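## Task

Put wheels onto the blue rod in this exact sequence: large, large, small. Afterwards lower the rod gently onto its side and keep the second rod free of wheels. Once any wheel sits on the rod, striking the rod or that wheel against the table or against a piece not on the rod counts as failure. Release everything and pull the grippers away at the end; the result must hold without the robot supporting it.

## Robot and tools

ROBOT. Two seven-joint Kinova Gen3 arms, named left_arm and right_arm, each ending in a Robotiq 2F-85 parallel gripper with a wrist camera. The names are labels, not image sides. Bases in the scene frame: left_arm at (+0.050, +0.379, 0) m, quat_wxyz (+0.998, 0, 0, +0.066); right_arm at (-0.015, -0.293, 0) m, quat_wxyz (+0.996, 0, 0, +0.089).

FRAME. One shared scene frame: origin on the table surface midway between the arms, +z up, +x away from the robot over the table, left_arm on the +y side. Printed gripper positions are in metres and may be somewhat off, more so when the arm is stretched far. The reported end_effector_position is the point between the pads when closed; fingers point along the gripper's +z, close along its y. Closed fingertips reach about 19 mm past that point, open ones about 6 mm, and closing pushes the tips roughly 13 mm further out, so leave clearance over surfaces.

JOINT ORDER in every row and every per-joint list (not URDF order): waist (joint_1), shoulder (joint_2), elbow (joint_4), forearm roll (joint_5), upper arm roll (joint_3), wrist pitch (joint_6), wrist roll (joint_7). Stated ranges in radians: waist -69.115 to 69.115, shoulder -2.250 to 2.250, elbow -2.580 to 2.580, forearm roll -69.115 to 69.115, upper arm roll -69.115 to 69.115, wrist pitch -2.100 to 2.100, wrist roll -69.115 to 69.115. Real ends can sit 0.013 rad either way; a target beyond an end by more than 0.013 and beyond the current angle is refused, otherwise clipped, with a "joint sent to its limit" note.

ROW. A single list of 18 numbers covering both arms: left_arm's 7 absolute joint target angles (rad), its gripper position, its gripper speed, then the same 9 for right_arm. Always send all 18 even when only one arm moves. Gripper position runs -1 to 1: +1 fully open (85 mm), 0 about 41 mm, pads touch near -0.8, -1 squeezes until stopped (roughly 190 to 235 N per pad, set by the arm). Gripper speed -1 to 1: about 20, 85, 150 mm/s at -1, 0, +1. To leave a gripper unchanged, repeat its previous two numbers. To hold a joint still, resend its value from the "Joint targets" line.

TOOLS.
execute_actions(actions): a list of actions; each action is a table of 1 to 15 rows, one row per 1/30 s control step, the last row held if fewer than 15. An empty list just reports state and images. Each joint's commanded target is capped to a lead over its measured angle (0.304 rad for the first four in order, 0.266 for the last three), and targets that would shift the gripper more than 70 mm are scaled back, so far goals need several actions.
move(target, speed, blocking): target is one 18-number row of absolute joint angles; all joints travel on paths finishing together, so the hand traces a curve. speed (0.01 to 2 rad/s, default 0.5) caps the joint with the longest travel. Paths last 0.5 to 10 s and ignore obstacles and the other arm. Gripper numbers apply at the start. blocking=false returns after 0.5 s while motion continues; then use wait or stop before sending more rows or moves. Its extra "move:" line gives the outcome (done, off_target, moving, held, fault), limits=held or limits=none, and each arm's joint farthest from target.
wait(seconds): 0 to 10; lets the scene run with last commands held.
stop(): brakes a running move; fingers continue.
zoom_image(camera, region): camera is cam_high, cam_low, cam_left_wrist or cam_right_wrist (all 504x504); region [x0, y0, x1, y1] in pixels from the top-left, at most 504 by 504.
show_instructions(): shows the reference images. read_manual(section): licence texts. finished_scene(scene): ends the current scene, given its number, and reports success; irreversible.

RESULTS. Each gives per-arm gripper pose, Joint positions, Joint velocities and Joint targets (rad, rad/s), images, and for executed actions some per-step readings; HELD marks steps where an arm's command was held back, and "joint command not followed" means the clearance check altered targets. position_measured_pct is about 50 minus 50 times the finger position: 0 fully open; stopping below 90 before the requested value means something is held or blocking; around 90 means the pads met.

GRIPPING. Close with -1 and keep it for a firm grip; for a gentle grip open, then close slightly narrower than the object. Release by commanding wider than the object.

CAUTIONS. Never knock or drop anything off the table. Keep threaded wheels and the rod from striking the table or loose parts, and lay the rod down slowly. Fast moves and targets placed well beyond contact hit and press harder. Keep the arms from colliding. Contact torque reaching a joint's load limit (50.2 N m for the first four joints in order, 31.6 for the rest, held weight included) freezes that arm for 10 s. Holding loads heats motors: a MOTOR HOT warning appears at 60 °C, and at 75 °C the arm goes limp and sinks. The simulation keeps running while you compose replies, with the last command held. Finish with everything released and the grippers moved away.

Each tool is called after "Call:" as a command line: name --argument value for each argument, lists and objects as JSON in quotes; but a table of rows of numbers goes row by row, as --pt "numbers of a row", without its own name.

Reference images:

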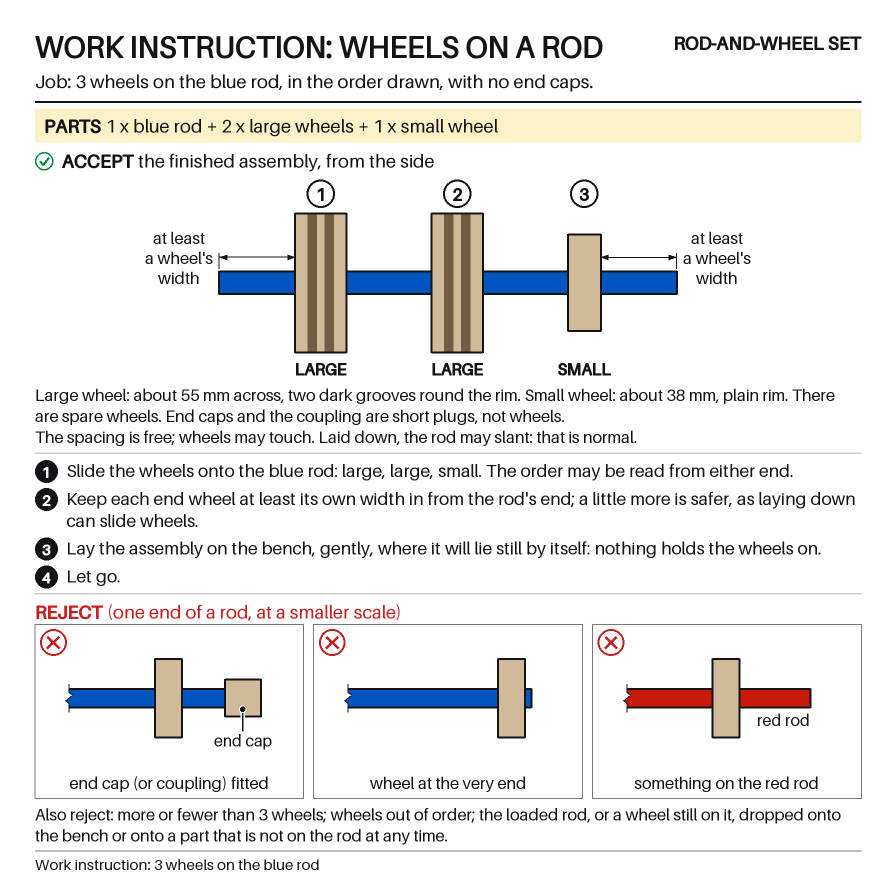

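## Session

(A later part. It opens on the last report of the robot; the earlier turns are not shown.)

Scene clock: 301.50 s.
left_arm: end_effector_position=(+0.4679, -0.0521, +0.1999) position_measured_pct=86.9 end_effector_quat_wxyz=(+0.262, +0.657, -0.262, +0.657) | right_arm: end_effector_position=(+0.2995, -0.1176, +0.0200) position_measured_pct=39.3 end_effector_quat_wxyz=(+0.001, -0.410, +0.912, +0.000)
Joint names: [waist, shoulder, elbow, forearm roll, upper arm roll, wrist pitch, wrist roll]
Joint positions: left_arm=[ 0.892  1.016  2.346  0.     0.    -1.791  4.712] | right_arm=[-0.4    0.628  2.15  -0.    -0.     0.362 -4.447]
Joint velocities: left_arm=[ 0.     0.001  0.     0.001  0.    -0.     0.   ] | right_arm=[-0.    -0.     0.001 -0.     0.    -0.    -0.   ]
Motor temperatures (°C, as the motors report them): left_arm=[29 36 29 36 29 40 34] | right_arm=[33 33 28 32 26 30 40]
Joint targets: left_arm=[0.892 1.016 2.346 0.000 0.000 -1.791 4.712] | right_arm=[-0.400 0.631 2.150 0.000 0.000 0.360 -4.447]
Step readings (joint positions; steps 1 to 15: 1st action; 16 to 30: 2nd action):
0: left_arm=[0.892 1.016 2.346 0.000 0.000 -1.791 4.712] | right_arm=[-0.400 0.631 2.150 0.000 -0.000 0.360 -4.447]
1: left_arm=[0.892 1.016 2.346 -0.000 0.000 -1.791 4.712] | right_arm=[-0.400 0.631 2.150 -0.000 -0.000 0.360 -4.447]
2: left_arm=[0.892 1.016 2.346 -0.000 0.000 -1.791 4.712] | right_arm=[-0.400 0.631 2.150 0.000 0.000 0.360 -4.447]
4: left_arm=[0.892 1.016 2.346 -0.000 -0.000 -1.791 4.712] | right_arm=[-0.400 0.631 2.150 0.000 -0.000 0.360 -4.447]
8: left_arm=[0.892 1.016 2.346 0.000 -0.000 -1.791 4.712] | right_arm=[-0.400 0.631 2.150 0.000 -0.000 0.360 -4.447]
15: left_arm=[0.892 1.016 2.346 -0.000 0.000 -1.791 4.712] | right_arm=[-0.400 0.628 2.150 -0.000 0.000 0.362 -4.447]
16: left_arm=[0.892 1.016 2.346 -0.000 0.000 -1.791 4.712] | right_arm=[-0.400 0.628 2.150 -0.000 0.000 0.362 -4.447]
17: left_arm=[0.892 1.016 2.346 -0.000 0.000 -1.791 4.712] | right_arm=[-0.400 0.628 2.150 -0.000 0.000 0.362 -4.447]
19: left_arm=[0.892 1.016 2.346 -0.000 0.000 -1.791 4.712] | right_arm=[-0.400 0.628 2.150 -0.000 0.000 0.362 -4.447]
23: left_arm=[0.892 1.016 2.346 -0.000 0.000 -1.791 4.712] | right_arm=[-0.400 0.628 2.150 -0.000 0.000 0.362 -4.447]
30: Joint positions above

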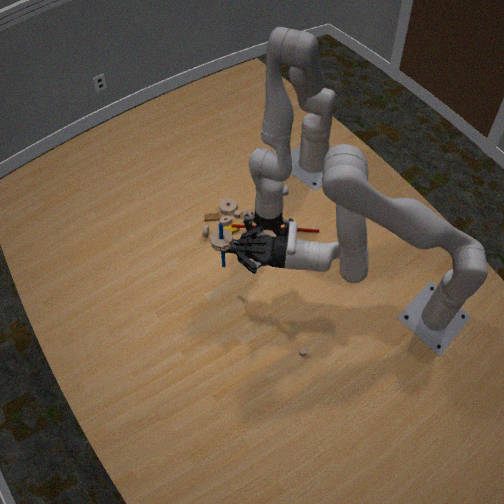

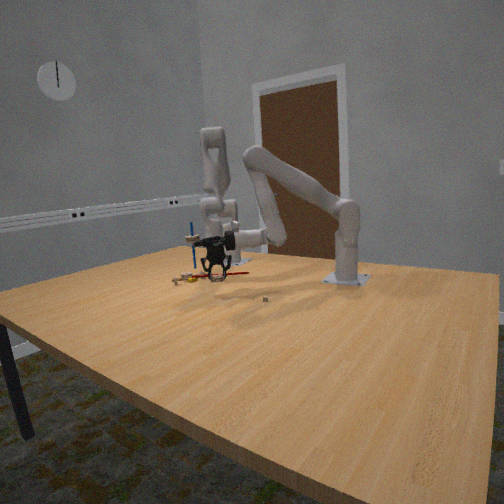

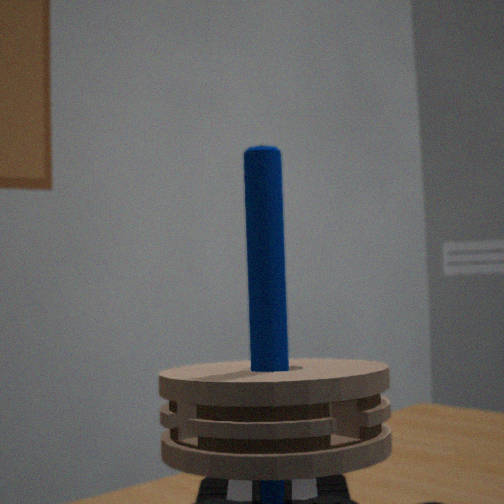

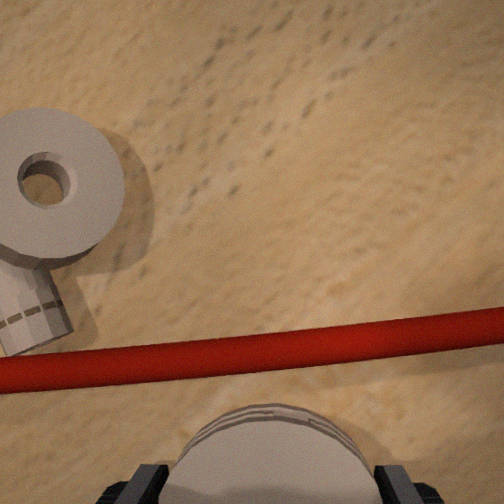

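Call:
move --target '[0.892,1.0156,2.346,0,0,-1.791,4.7124,-1,-0.3, -0.3996,0.1211,1.6455,0,0,1.3750,-4.4467,-1,-0.2]' --speed 0.8

Call:
move --target '[0.892,1.0156,2.346,0,0,-1.791,4.7124,-1,-0.3, -0.2968,0.5794,1.0251,0,0,1.5371,-2.8058,-1,-0.2]' --speed 0.9

Scene clock: 309.73 s.
left_arm: end_effector_position=(+0.4679, -0.0521, +0.1999) position_measured_pct=86.9 end_effector_quat_wxyz=(+0.262, +0.657, -0.262, +0.657) | right_arm: end_effector_position=(+0.2994, -0.1176, +0.3299) position_measured_pct=39.3 end_effector_quat_wxyz=(-0.000, -0.410, +0.912, -0.000)
Joint names: [waist, shoulder, elbow, forearm roll, upper arm roll, wrist pitch, wrist roll]
Joint positions: left_arm=[ 0.892  1.016  2.346 -0.     0.    -1.791  4.712] | right_arm=[-0.4    0.121  1.645 -0.     0.     1.375 -4.447]
Joint velocities: left_arm=[-0.001 -0.001 -0.    -0.001 -0.     0.     0.   ] | right_arm=[-0.    -0.003 -0.001  0.    -0.     0.    -0.   ]
Motor temperatures (°C, as the motors report them): left_arm=[29 36 29 36 29 40 34] | right_arm=[33 33 28 32 26 30 40]
Joint targets: left_arm=[0.892 1.016 2.346 0.000 0.000 -1.791 4.712] | right_arm=[-0.400 0.121 1.645 0.000 0.000 1.375 -4.447]
move: done; limits=none; left_arm: farthest joint: the waist, 0.000 radians from its target (0.000 radians at the start); right_arm: farthest joint: the waist, 0.000 radians from its target (0.000 radians at the start)

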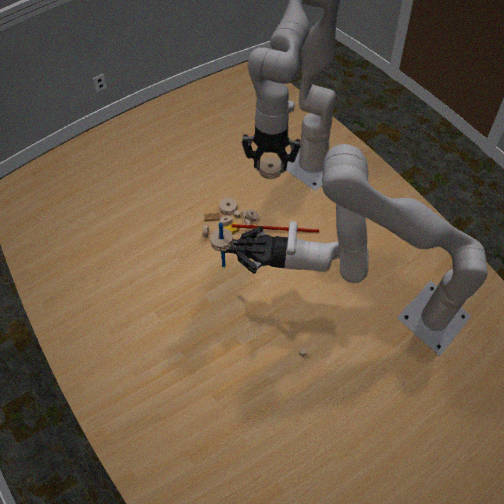

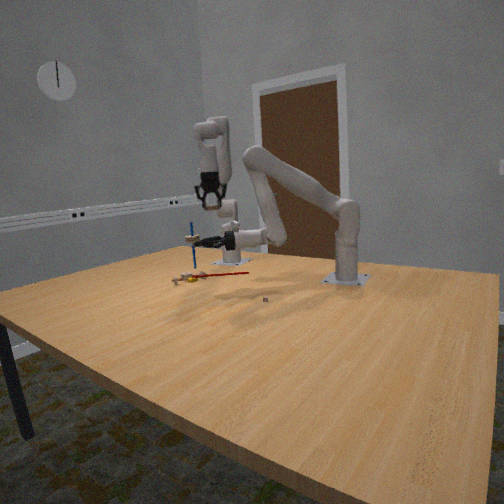

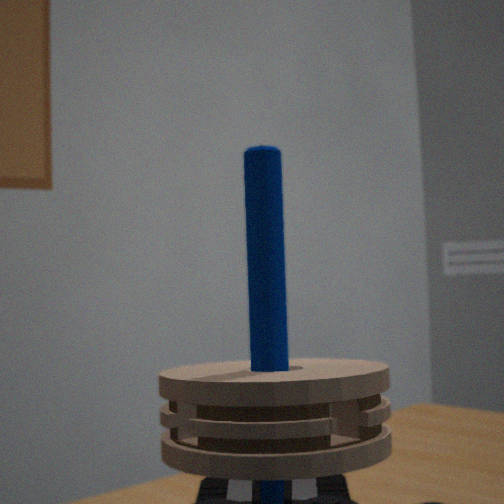

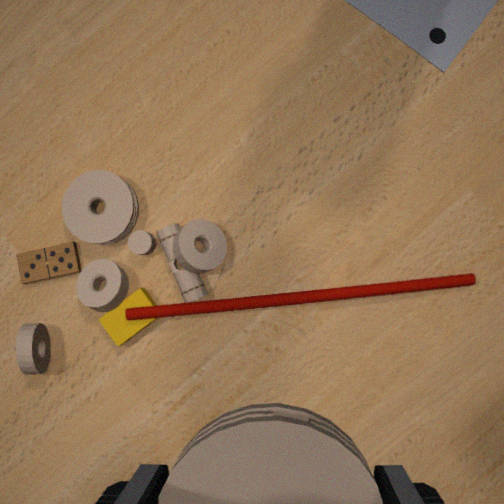

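Scene clock: 312.13 s.
left_arm: end_effector_position=(+0.4679, -0.0521, +0.1999) position_measured_pct=86.9 end_effector_quat_wxyz=(+0.262, +0.657, -0.262, +0.657) | right_arm: end_effector_position=(+0.4805, -0.0659, +0.3151) position_measured_pct=39.3 end_effector_quat_wxyz=(-0.000, +0.929, -0.371, +0.000)
Joint names: [waist, shoulder, elbow, forearm roll, upper arm roll, wrist pitch, wrist roll]
Joint positions: left_arm=[ 0.892  1.016  2.346 -0.    -0.    -1.791  4.712] | right_arm=[-0.297  0.579  1.025  0.     0.     1.537 -2.806]
Joint velocities: left_arm=[-0.     0.    -0.001  0.     0.     0.     0.001] | right_arm=[ 0.     0.003  0.    -0.     0.     0.     0.   ]
Motor temperatures (°C, as the motors report them): left_arm=[29 36 29 36 29 40 34] | right_arm=[33 33 28 32 26 30 40]
Joint targets: left_arm=[0.892 1.016 2.346 0.000 0.000 -1.791 4.712] | right_arm=[-0.297 0.579 1.025 0.000 0.000 1.537 -2.806]
move: done; limits=none; left_arm: farthest joint: the waist, 0.000 radians from its target (0.000 radians at the start); right_arm: farthest joint: the waist, 0.000 radians from its target (0.103 radians at the start)

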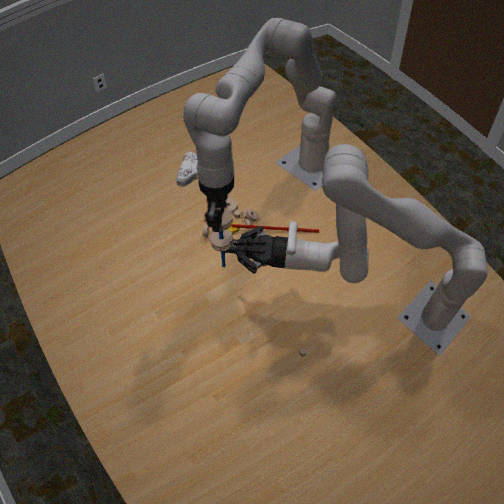

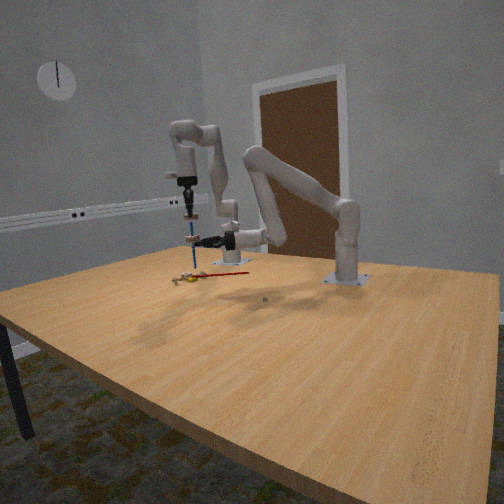

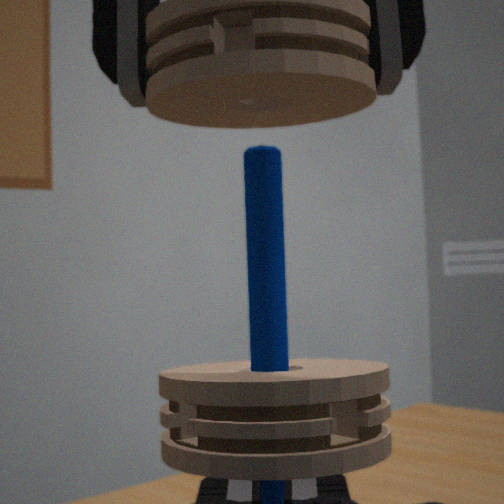

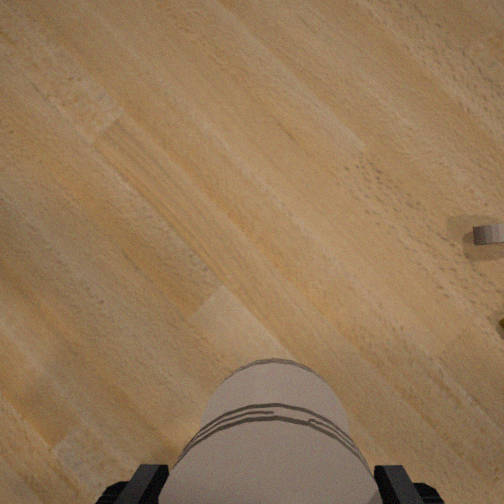

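Call:
move --target '[0.892,1.0156,2.346,0,0,-1.791,4.7124,-1,-0.3, -0.2968,0.5817,1.0688,0,0,1.4911,-2.8058,-1,-0.2]' --speed 0.05

Scene clock: 314.90 s.
left_arm: end_effector_position=(+0.4679, -0.0521, +0.1999) position_measured_pct=86.9 end_effector_quat_wxyz=(+0.262, +0.657, -0.262, +0.657) | right_arm: end_effector_position=(+0.4805, -0.0660, +0.3000) position_measured_pct=39.3 end_effector_quat_wxyz=(+0.000, +0.929, -0.371, -0.000)
Joint names: [waist, shoulder, elbow, forearm roll, upper arm roll, wrist pitch, wrist roll]
Joint positions: left_arm=[ 0.892  1.016  2.346 -0.     0.    -1.791  4.712] | right_arm=[-0.297  0.582  1.069 -0.    -0.     1.491 -2.806]
Joint velocities: left_arm=[-0.     0.    -0.001 -0.001 -0.001  0.     0.   ] | right_arm=[-0.    -0.     0.001  0.    -0.    -0.001  0.   ]
Motor temperatures (°C, as the motors report them): left_arm=[29 36 28 36 29 40 34] | right_arm=[33 33 28 32 26 30 40]
Joint targets: left_arm=[0.892 1.016 2.346 0.000 0.000 -1.791 4.712] | right_arm=[-0.297 0.582 1.069 0.000 0.000 1.491 -2.806]
move: done; limits=none; left_arm: farthest joint: the waist, 0.000 radians from its target (0.000 radians at the start); right_arm: farthest joint: the waist, 0.000 radians from its target (0.000 radians at the start)

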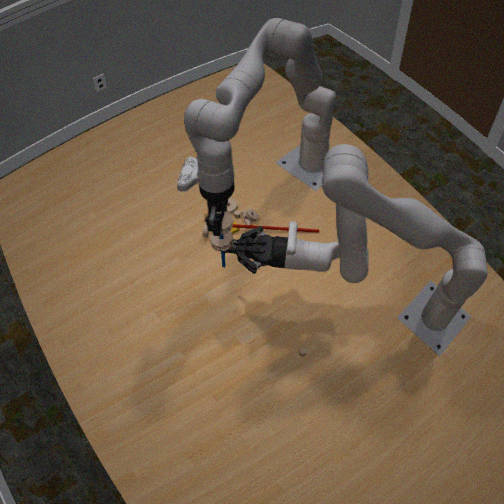

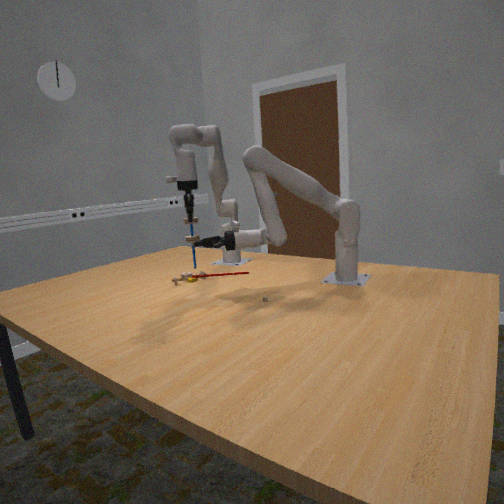

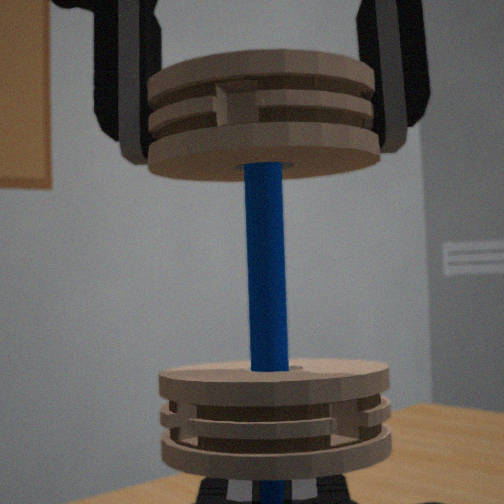

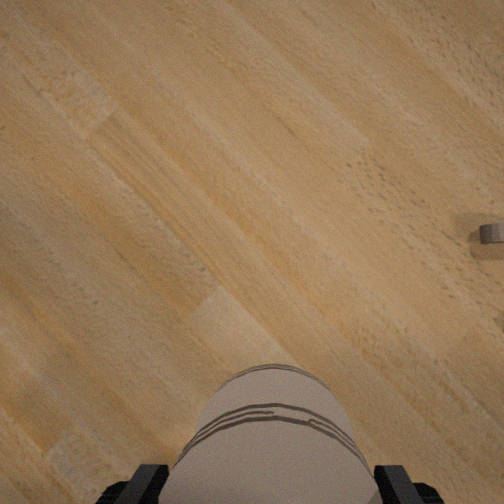

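Call:
move --target '[0.892,1.0156,2.346,0,0,-1.791,4.7124,-1,-0.3, -0.2968,0.5984,1.1811,0,0,1.3621,-2.8058,-1,-0.2]' --speed 0.07

Scene clock: 320.70 s.
left_arm: end_effector_position=(+0.4679, -0.0521, +0.1999) position_measured_pct=86.9 end_effector_quat_wxyz=(+0.262, +0.657, -0.262, +0.657) | right_arm: end_effector_position=(+0.4805, -0.0660, +0.2560) position_measured_pct=39.3 end_effector_quat_wxyz=(+0.000, +0.929, -0.371, -0.000)
Joint names: [waist, shoulder, elbow, forearm roll, upper arm roll, wrist pitch, wrist roll]
Joint positions: left_arm=[ 0.892  1.016  2.346 -0.     0.    -1.791  4.712] | right_arm=[-0.297  0.598  1.181  0.    -0.     1.362 -2.806]
Joint velocities: left_arm=[ 0.001 -0.    -0.    -0.     0.     0.001 -0.001] | right_arm=[-0.    -0.    -0.001 -0.     0.    -0.     0.   ]
Motor temperatures (°C, as the motors report them): left_arm=[29 36 28 36 29 40 34] | right_arm=[33 33 28 32 26 30 40]
Joint targets: left_arm=[0.892 1.016 2.346 0.000 0.000 -1.791 4.712] | right_arm=[-0.297 0.598 1.181 0.000 0.000 1.362 -2.806]
move: done; limits=none; left_arm: farthest joint: the waist, 0.000 radians from its target (0.000 radians at the start); right_arm: farthest joint: the waist, 0.000 radians from its target (0.000 radians at the start)

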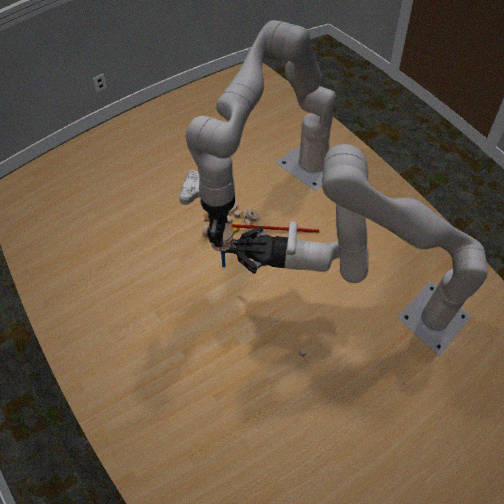

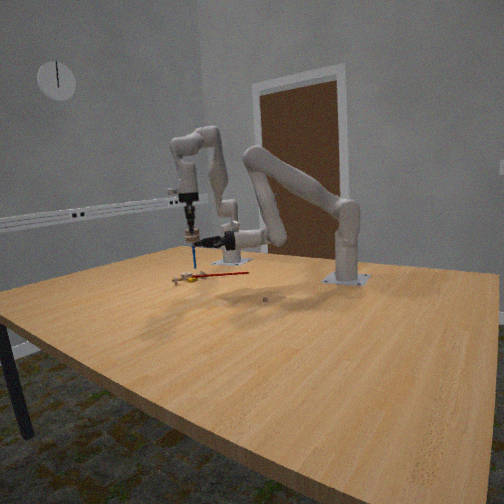

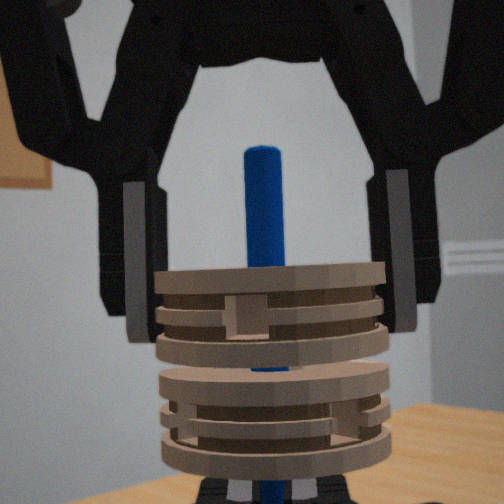

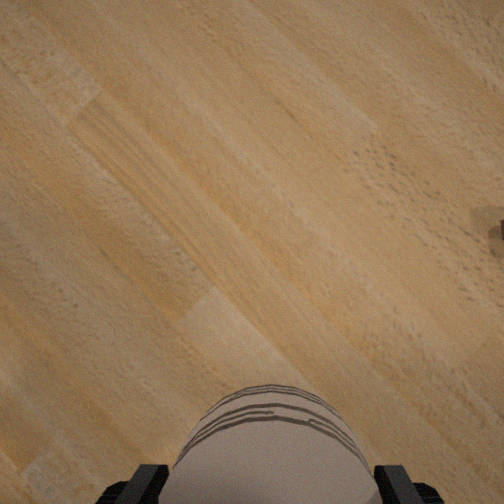

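Call:
execute_actions --actions '[[[0.892,1.0156,2.346,0,0,-1.791,4.7124,-1,-0.3, -0.2968,0.5984,1.1811,0,0,1.3621,-2.8058,0.7,-0.5]],[[0.892,1.0156,2.346,0,0,-1.791,4.7124,-1,-0.3, -0.2968,0.5984,1.1811,0,0,1.3621,-2.8058,0.7,-0.5]]]'

Scene clock: 328.10 s.
left_arm: end_effector_position=(+0.4678, -0.0520, +0.1997) position_measured_pct=86.9 end_effector_quat_wxyz=(+0.262, +0.657, -0.262, +0.657) | right_arm: end_effector_position=(+0.4805, -0.0660, +0.2560) position_measured_pct=15.1 end_effector_quat_wxyz=(+0.000, +0.929, -0.371, -0.000)
Joint names: [waist, shoulder, elbow, forearm roll, upper arm roll, wrist pitch, wrist roll]
Joint positions: left_arm=[ 0.892  1.016  2.346 -0.    -0.    -1.791  4.712] | right_arm=[-0.297  0.598  1.181  0.     0.     1.362 -2.806]
Joint velocities: left_arm=[-0.     0.    -0.     0.001 -0.    -0.001  0.   ] | right_arm=[ 0. -0.  0. -0. -0.  0. -0.]
Motor temperatures (°C, as the motors report them): left_arm=[29 36 28 36 29 40 34] | right_arm=[33 33 28 32 26 30 40]
Joint targets: left_arm=[0.892 1.016 2.346 0.000 0.000 -1.791 4.712] | right_arm=[-0.297 0.598 1.181 0.000 0.000 1.362 -2.806]
Step readings (joint positions; steps 1 to 15: 1st action; 16 to 30: 2nd action):
0: left_arm=[0.892 1.016 2.346 -0.000 -0.000 -1.791 4.712] | right_arm=[-0.297 0.598 1.181 0.000 0.000 1.362 -2.806]
1: left_arm=[0.892 1.016 2.346 -0.000 0.000 -1.791 4.712] | right_arm=[-0.297 0.598 1.181 -0.000 0.000 1.362 -2.806]
2: left_arm=[0.892 1.016 2.346 -0.000 0.000 -1.791 4.712] | right_arm=[-0.297 0.598 1.181 0.000 -0.000 1.362 -2.806]
4: left_arm=[0.892 1.016 2.346 -0.000 -0.000 -1.791 4.712] | right_arm=[-0.297 0.598 1.181 0.000 -0.000 1.362 -2.806]
8: left_arm=[0.892 1.016 2.346 -0.000 -0.000 -1.791 4.712] | right_arm=[-0.297 0.598 1.181 0.000 0.000 1.362 -2.806]
15: left_arm=[0.892 1.016 2.346 -0.000 -0.000 -1.791 4.712] | right_arm=[-0.297 0.598 1.181 0.000 0.000 1.362 -2.806]
16: left_arm=[0.892 1.016 2.346 -0.000 -0.000 -1.791 4.712] | right_arm=[-0.297 0.598 1.181 0.000 0.000 1.362 -2.806]
17: left_arm=[0.892 1.016 2.346 -0.000 -0.000 -1.791 4.712] | right_arm=[-0.297 0.598 1.181 0.000 0.000 1.362 -2.806]
19: left_arm=[0.892 1.016 2.346 -0.000 -0.000 -1.791 4.712] | right_arm=[-0.297 0.598 1.181 0.000 0.000 1.362 -2.806]
23: left_arm=[0.892 1.016 2.346 -0.000 -0.000 -1.791 4.712] | right_arm=[-0.297 0.598 1.181 0.000 0.000 1.362 -2.806]
30: Joint positions above

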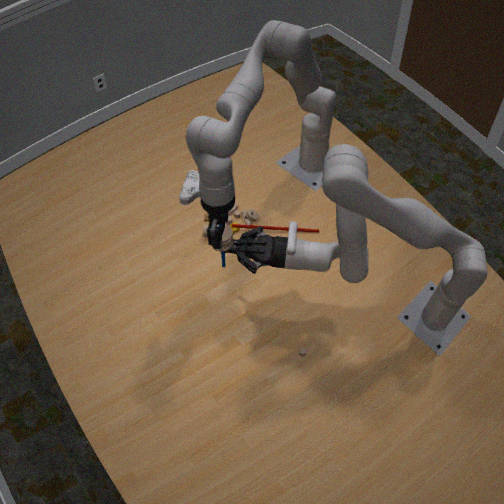

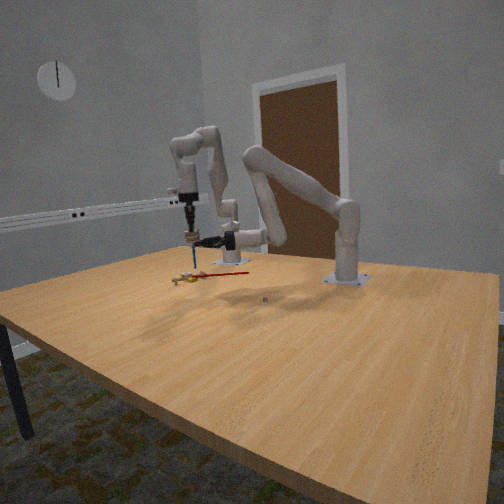

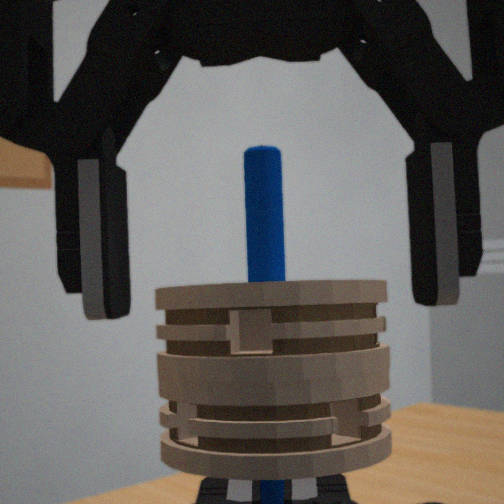

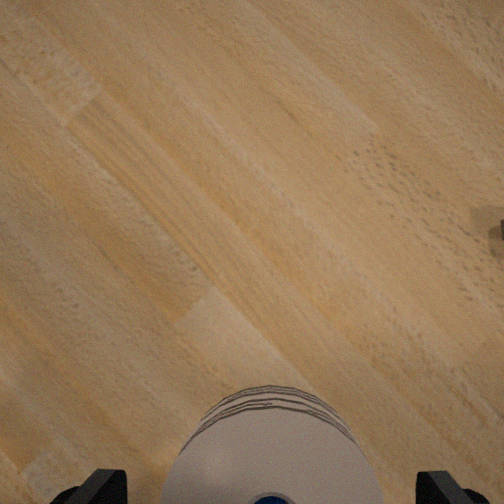

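Call:
move --target '[0.892,1.0156,2.346,0,0,-1.791,4.7124,-1,-0.3, -0.2968,0.5883,1.1278,0,0,1.4255,-2.8058,-0.3,0]' --speed 0.15

Call:
execute_actions --actions '[[[0.892,1.0156,2.346,0,0,-1.791,4.7124,-1,-0.3, -0.2968,0.5883,1.1278,0,0,1.4255,-2.8058,-1,-0.6]],[[0.892,1.0156,2.346,0,0,-1.791,4.7124,-1,-0.3, -0.2968,0.5883,1.1278,0,0,1.4255,-2.8058,-1,-0.6]]]'

Scene clock: 333.57 s.
left_arm: end_effector_position=(+0.4679, -0.0521, +0.1999) position_measured_pct=86.9 end_effector_quat_wxyz=(+0.262, +0.657, -0.262, +0.657) | right_arm: end_effector_position=(+0.4805, -0.0660, +0.2780) position_measured_pct=42.1 end_effector_quat_wxyz=(-0.000, +0.929, -0.371, +0.000)
Joint names: [waist, shoulder, elbow, forearm roll, upper arm roll, wrist pitch, wrist roll]
Joint positions: left_arm=[ 0.892  1.016  2.346 -0.     0.    -1.791  4.712] | right_arm=[-0.297  0.588  1.128 -0.    -0.     1.425 -2.806]
Joint velocities: left_arm=[-0.001 -0.001  0.     0.     0.     0.     0.001] | right_arm=[-0.     0.    -0.002 -0.    -0.     0.     0.   ]
Motor temperatures (°C, as the motors report them): left_arm=[29 36 28 36 29 40 34] | right_arm=[33 33 28 32 26 30 40]
Joint targets: left_arm=[0.892 1.016 2.346 0.000 0.000 -1.791 4.712] | right_arm=[-0.297 0.588 1.128 0.000 0.000 1.425 -2.806]
move: done; limits=none; left_arm: farthest joint: the waist, 0.000 radians from its target (0.000 radians at the start); right_arm: farthest joint: the waist, 0.000 radians from its target (0.000 radians at the start)

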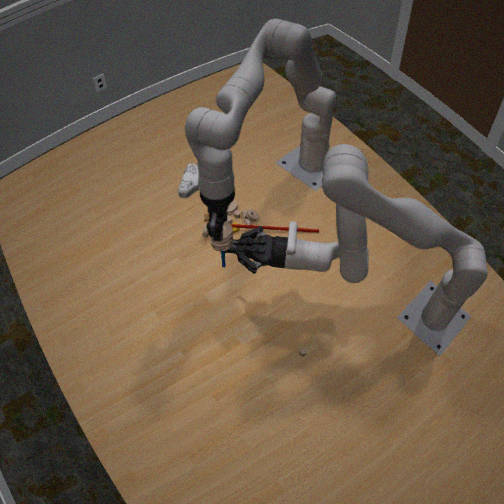

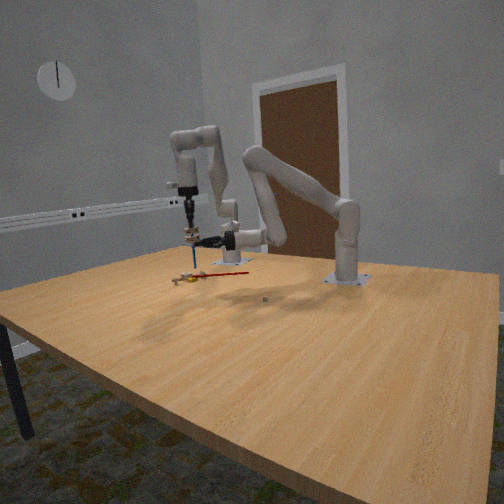

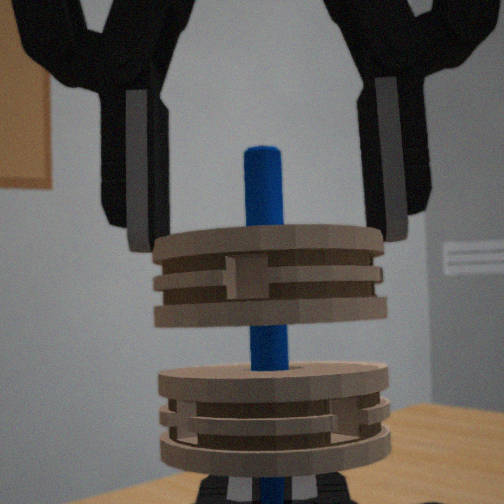

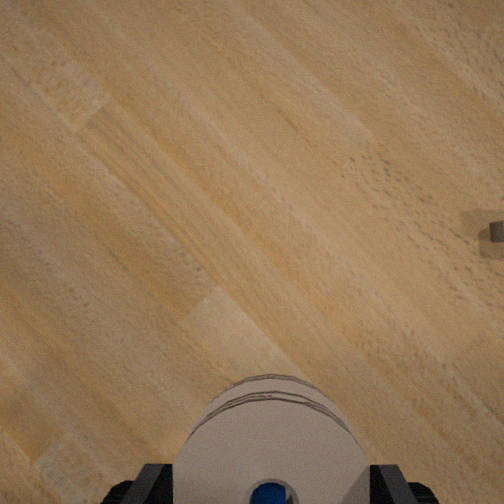

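Scene clock: 334.57 s.
left_arm: end_effector_position=(+0.4679, -0.0521, +0.1999) position_measured_pct=86.9 end_effector_quat_wxyz=(+0.262, +0.657, -0.262, +0.657) | right_arm: end_effector_position=(+0.4805, -0.0660, +0.2780) position_measured_pct=42.1 end_effector_quat_wxyz=(+0.000, +0.929, -0.371, -0.000)
Joint names: [waist, shoulder, elbow, forearm roll, upper arm roll, wrist pitch, wrist roll]
Joint positions: left_arm=[ 0.892  1.016  2.346 -0.     0.    -1.791  4.712] | right_arm=[-0.297  0.588  1.128  0.     0.     1.425 -2.806]
Joint velocities: left_arm=[ 0.001 -0.001  0.    -0.     0.    -0.     0.   ] | right_arm=[ 0.    -0.     0.001  0.    -0.     0.     0.   ]
Motor temperatures (°C, as the motors report them): left_arm=[29 36 28 36 29 40 34] | right_arm=[33 33 28 32 26 30 40]
Joint targets: left_arm=[0.892 1.016 2.346 0.000 0.000 -1.791 4.712] | right_arm=[-0.297 0.588 1.128 0.000 0.000 1.425 -2.806]
Step readings (joint positions; steps 1 to 15: 1st action; 16 to 30: 2nd action):
0: left_arm=[0.892 1.016 2.346 -0.000 0.000 -1.791 4.712] | right_arm=[-0.297 0.588 1.128 -0.000 -0.000 1.425 -2.806]
1: left_arm=[0.892 1.016 2.346 -0.000 0.000 -1.791 4.712] | right_arm=[-0.297 0.588 1.128 -0.000 -0.000 1.425 -2.806]
2: left_arm=[0.892 1.016 2.346 0.000 -0.000 -1.791 4.712] | right_arm=[-0.297 0.588 1.128 0.000 -0.000 1.425 -2.806]
4: left_arm=[0.892 1.016 2.346 -0.000 0.000 -1.791 4.712] | right_arm=[-0.297 0.588 1.128 0.000 0.000 1.425 -2.806]
8: left_arm=[0.892 1.016 2.346 -0.000 0.000 -1.791 4.712] | right_arm=[-0.297 0.588 1.128 0.000 0.000 1.425 -2.806]
15: left_arm=[0.892 1.016 2.346 -0.000 0.000 -1.791 4.712] | right_arm=[-0.297 0.588 1.128 0.000 0.000 1.425 -2.806]
16: left_arm=[0.892 1.016 2.346 -0.000 0.000 -1.791 4.712] | right_arm=[-0.297 0.588 1.128 0.000 0.000 1.425 -2.806]
17: left_arm=[0.892 1.016 2.346 -0.000 0.000 -1.791 4.712] | right_arm=[-0.297 0.588 1.128 0.000 0.000 1.425 -2.806]
19: left_arm=[0.892 1.016 2.346 -0.000 0.000 -1.791 4.712] | right_arm=[-0.297 0.588 1.128 0.000 0.000 1.425 -2.806]
23: left_arm=[0.892 1.016 2.346 -0.000 0.000 -1.791 4.712] | right_arm=[-0.297 0.588 1.128 0.000 0.000 1.425 -2.806]
30: Joint positions above

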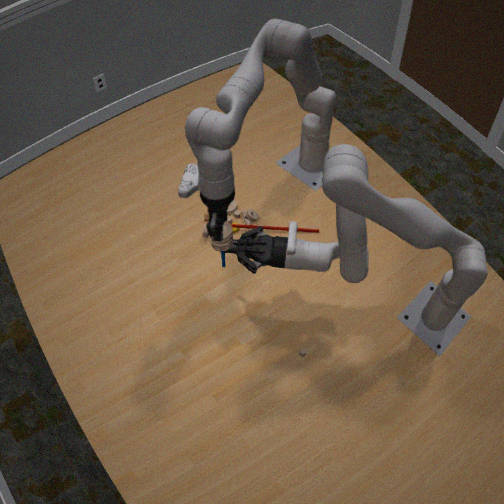

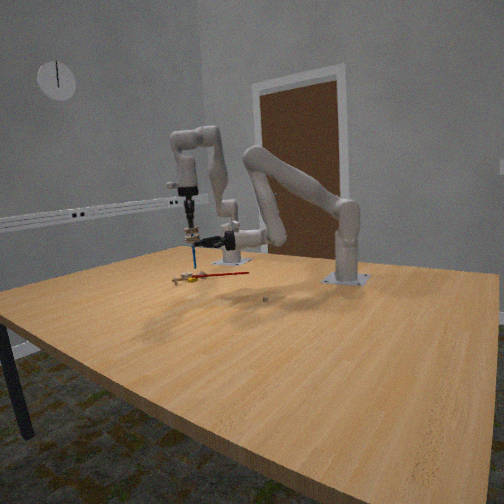

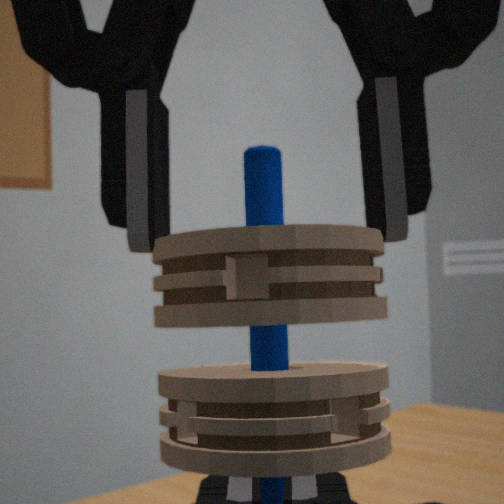

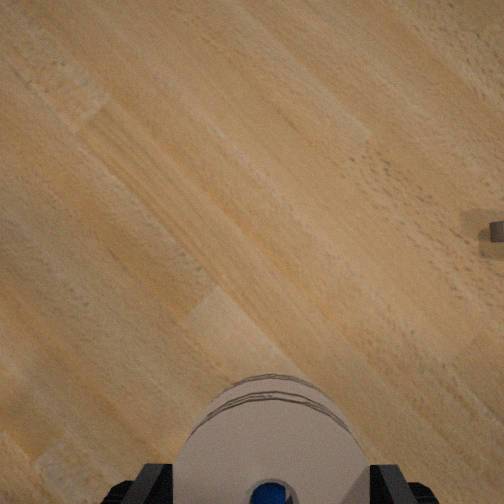

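Call:
move --target '[0.892,1.0156,2.346,0,0,-1.791,4.7124,-1,-0.3, -0.2968,0.5918,1.1465,0,0,1.4033,-2.8058,-1,-0.6]' --speed 0.04

Call:
execute_actions --actions '[[[0.892,1.0156,2.346,0,0,-1.791,4.7124,-1,-0.3, -0.2968,0.5918,1.1465,0,0,1.4033,-2.8058,0.7,-0.3]],[[0.892,1.0156,2.346,0,0,-1.791,4.7124,-1,-0.3, -0.2968,0.5918,1.1465,0,0,1.4033,-2.8058,0.7,-0.3]]]'

Scene clock: 338.40 s.
left_arm: end_effector_position=(+0.4679, -0.0521, +0.1999) position_measured_pct=86.9 end_effector_quat_wxyz=(+0.262, +0.657, -0.262, +0.657) | right_arm: end_effector_position=(+0.4806, -0.0659, +0.2703) position_measured_pct=42.1 end_effector_quat_wxyz=(+0.000, +0.929, -0.371, -0.000)
Joint names: [waist, shoulder, elbow, forearm roll, upper arm roll, wrist pitch, wrist roll]
Joint positions: left_arm=[ 0.892  1.016  2.346 -0.     0.    -1.791  4.712] | right_arm=[-0.297  0.592  1.146  0.    -0.     1.403 -2.806]
Joint velocities: left_arm=[-0.     0.    -0.     0.     0.     0.001 -0.   ] | right_arm=[ 0.001 -0.     0.001  0.    -0.    -0.     0.   ]
Motor temperatures (°C, as the motors report them): left_arm=[29 36 28 36 29 40 34] | right_arm=[33 33 28 32 26 30 40]
Joint targets: left_arm=[0.892 1.016 2.346 0.000 0.000 -1.791 4.712] | right_arm=[-0.297 0.592 1.146 0.000 0.000 1.403 -2.806]
move: done; limits=none; left_arm: farthest joint: the waist, 0.000 radians from its target (0.000 radians at the start); right_arm: farthest joint: the waist, 0.000 radians from its target (0.000 radians at the start)

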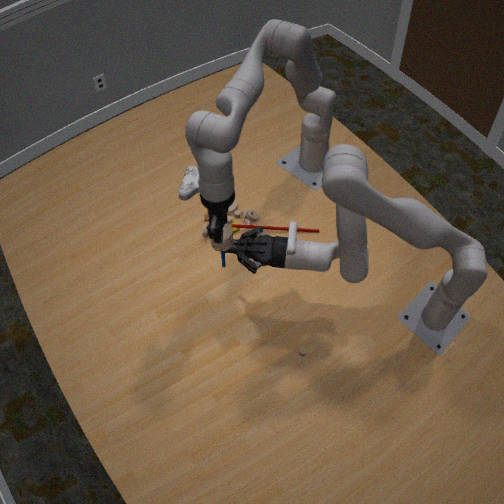

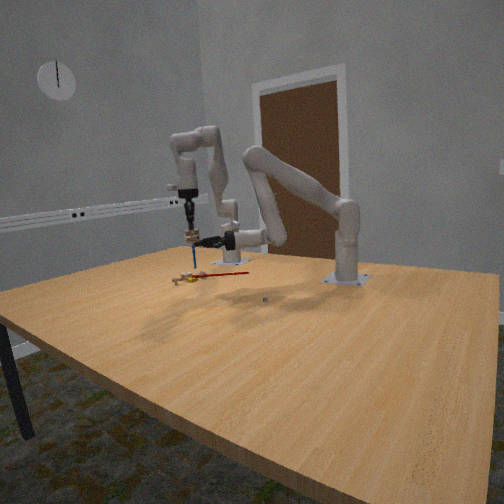

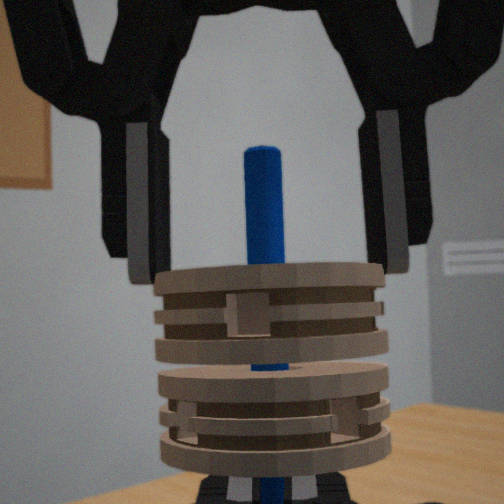

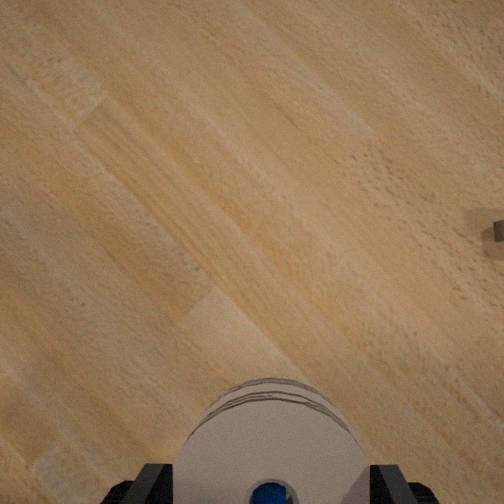

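Scene clock: 339.40 s.
left_arm: end_effector_position=(+0.4678, -0.0520, +0.1997) position_measured_pct=86.9 end_effector_quat_wxyz=(+0.262, +0.657, -0.262, +0.657) | right_arm: end_effector_position=(+0.4806, -0.0659, +0.2703) position_measured_pct=15.1 end_effector_quat_wxyz=(+0.000, +0.929, -0.371, -0.000)
Joint names: [waist, shoulder, elbow, forearm roll, upper arm roll, wrist pitch, wrist roll]
Joint positions: left_arm=[ 0.892  1.016  2.346 -0.    -0.    -1.791  4.712] | right_arm=[-0.297  0.592  1.146  0.     0.     1.403 -2.806]
Joint velocities: left_arm=[-0.    -0.    -0.    -0.001 -0.    -0.    -0.   ] | right_arm=[-0.    -0.     0.001  0.    -0.    -0.     0.   ]
Motor temperatures (°C, as the motors report them): left_arm=[29 36 28 36 29 40 34] | right_arm=[33 33 28 32 26 30 40]
Joint targets: left_arm=[0.892 1.016 2.346 0.000 0.000 -1.791 4.712] | right_arm=[-0.297 0.592 1.146 0.000 0.000 1.403 -2.806]
Step readings (joint positions; steps 1 to 15: 1st action; 16 to 30: 2nd action):
0: left_arm=[0.892 1.016 2.346 -0.000 0.000 -1.791 4.712] | right_arm=[-0.297 0.592 1.146 0.000 -0.000 1.403 -2.806]
1: left_arm=[0.892 1.016 2.346 -0.000 0.000 -1.791 4.712] | right_arm=[-0.297 0.592 1.146 -0.000 0.000 1.403 -2.806]
2: left_arm=[0.892 1.016 2.346 -0.000 0.000 -1.791 4.712] | right_arm=[-0.297 0.592 1.146 0.000 -0.000 1.403 -2.806]
4: left_arm=[0.892 1.016 2.346 -0.000 0.000 -1.791 4.712] | right_arm=[-0.297 0.592 1.147 0.000 -0.000 1.403 -2.806]
8: left_arm=[0.892 1.016 2.346 -0.000 -0.000 -1.791 4.712] | right_arm=[-0.297 0.592 1.146 -0.000 0.000 1.403 -2.806]
15: left_arm=[0.892 1.016 2.346 -0.000 -0.000 -1.791 4.712] | right_arm=[-0.297 0.592 1.146 0.000 0.000 1.403 -2.806]
16: left_arm=[0.892 1.016 2.346 -0.000 -0.000 -1.791 4.712] | right_arm=[-0.297 0.592 1.146 0.000 0.000 1.403 -2.806]
17: left_arm=[0.892 1.016 2.346 -0.000 -0.000 -1.791 4.712] | right_arm=[-0.297 0.592 1.146 0.000 0.000 1.403 -2.806]
19: left_arm=[0.892 1.016 2.346 -0.000 -0.000 -1.791 4.712] | right_arm=[-0.297 0.592 1.146 0.000 -0.000 1.403 -2.806]
23: left_arm=[0.892 1.016 2.346 -0.000 -0.000 -1.791 4.712] | right_arm=[-0.297 0.592 1.146 0.000 0.000 1.403 -2.806]
30: Joint positions above

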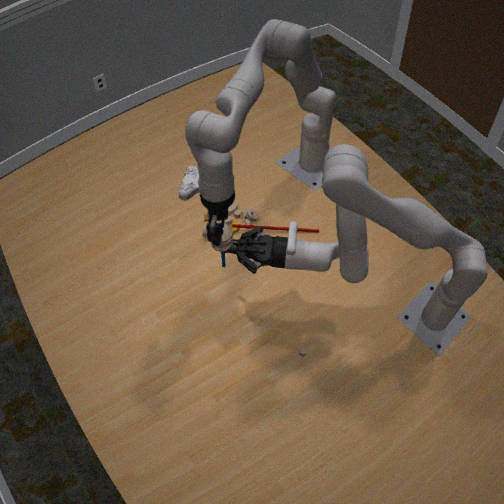

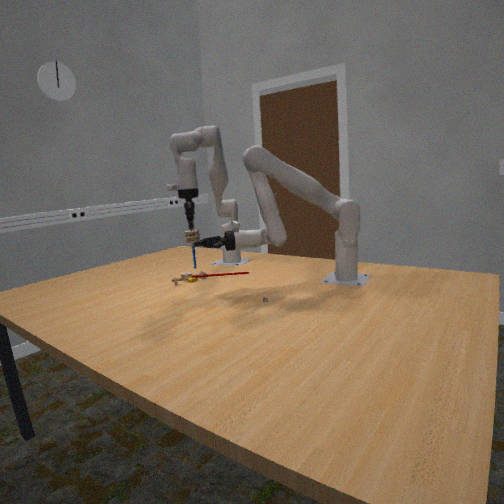

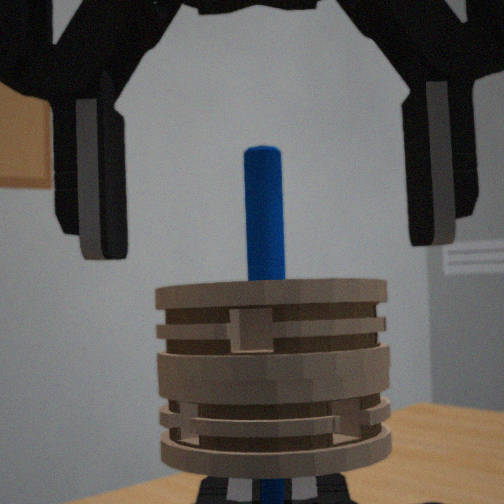

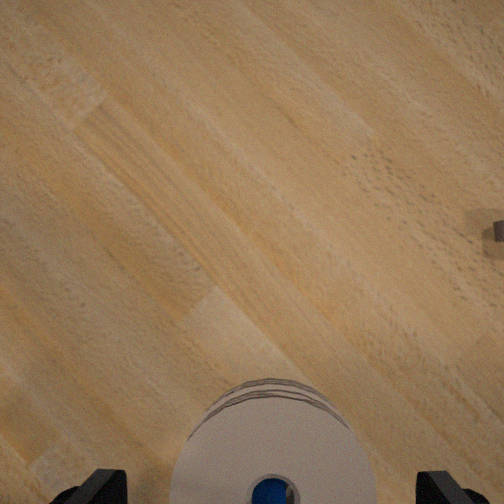

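Call:
execute_actions --actions '[]'

Scene clock: 352.77 s.
left_arm: end_effector_position=(+0.4678, -0.0520, +0.1997) position_measured_pct=86.9 end_effector_quat_wxyz=(+0.262, +0.657, -0.262, +0.657) | right_arm: end_effector_position=(+0.4806, -0.0659, +0.2703) position_measured_pct=15.1 end_effector_quat_wxyz=(+0.000, +0.929, -0.371, -0.000)
Joint names: [waist, shoulder, elbow, forearm roll, upper arm roll, wrist pitch, wrist roll]
Joint positions: left_arm=[ 0.892  1.016  2.346 -0.    -0.    -1.791  4.712] | right_arm=[-0.297  0.592  1.146  0.     0.     1.403 -2.806]
Joint velocities: left_arm=[ 0.     0.001 -0.    -0.001 -0.     0.     0.   ] | right_arm=[ 0.    -0.    -0.001 -0.    -0.    -0.    -0.   ]
Motor temperatures (°C, as the motors report them): left_arm=[29 36 28 36 29 40 34] | right_arm=[33 33 28 32 26 30 40]
Joint targets: left_arm=[0.892 1.016 2.346 0.000 0.000 -1.791 4.712] | right_arm=[-0.297 0.592 1.146 0.000 0.000 1.403 -2.806]

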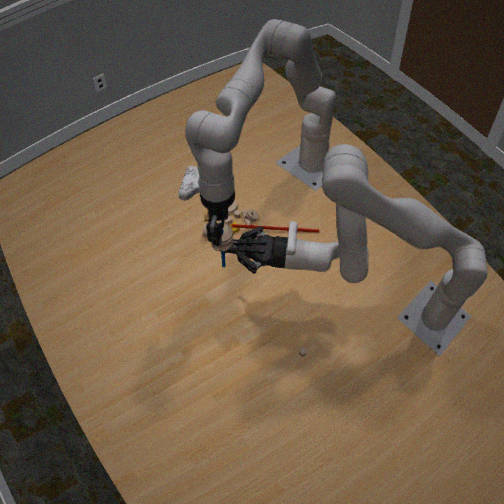

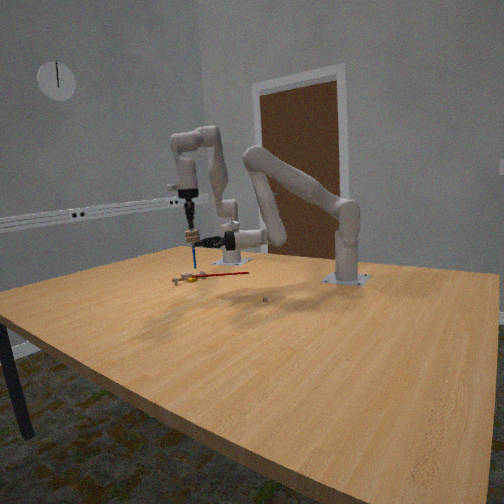

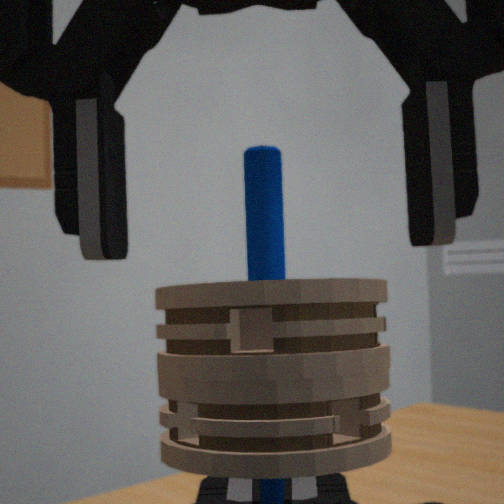

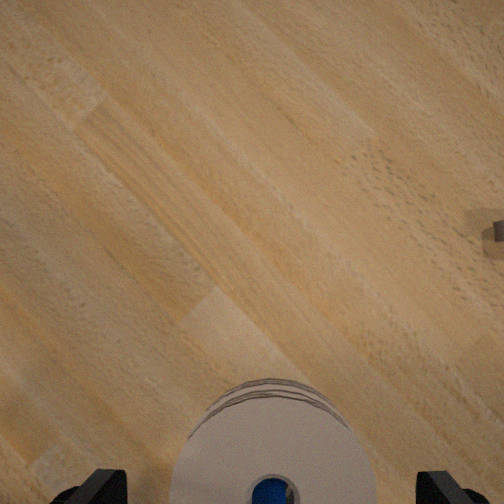

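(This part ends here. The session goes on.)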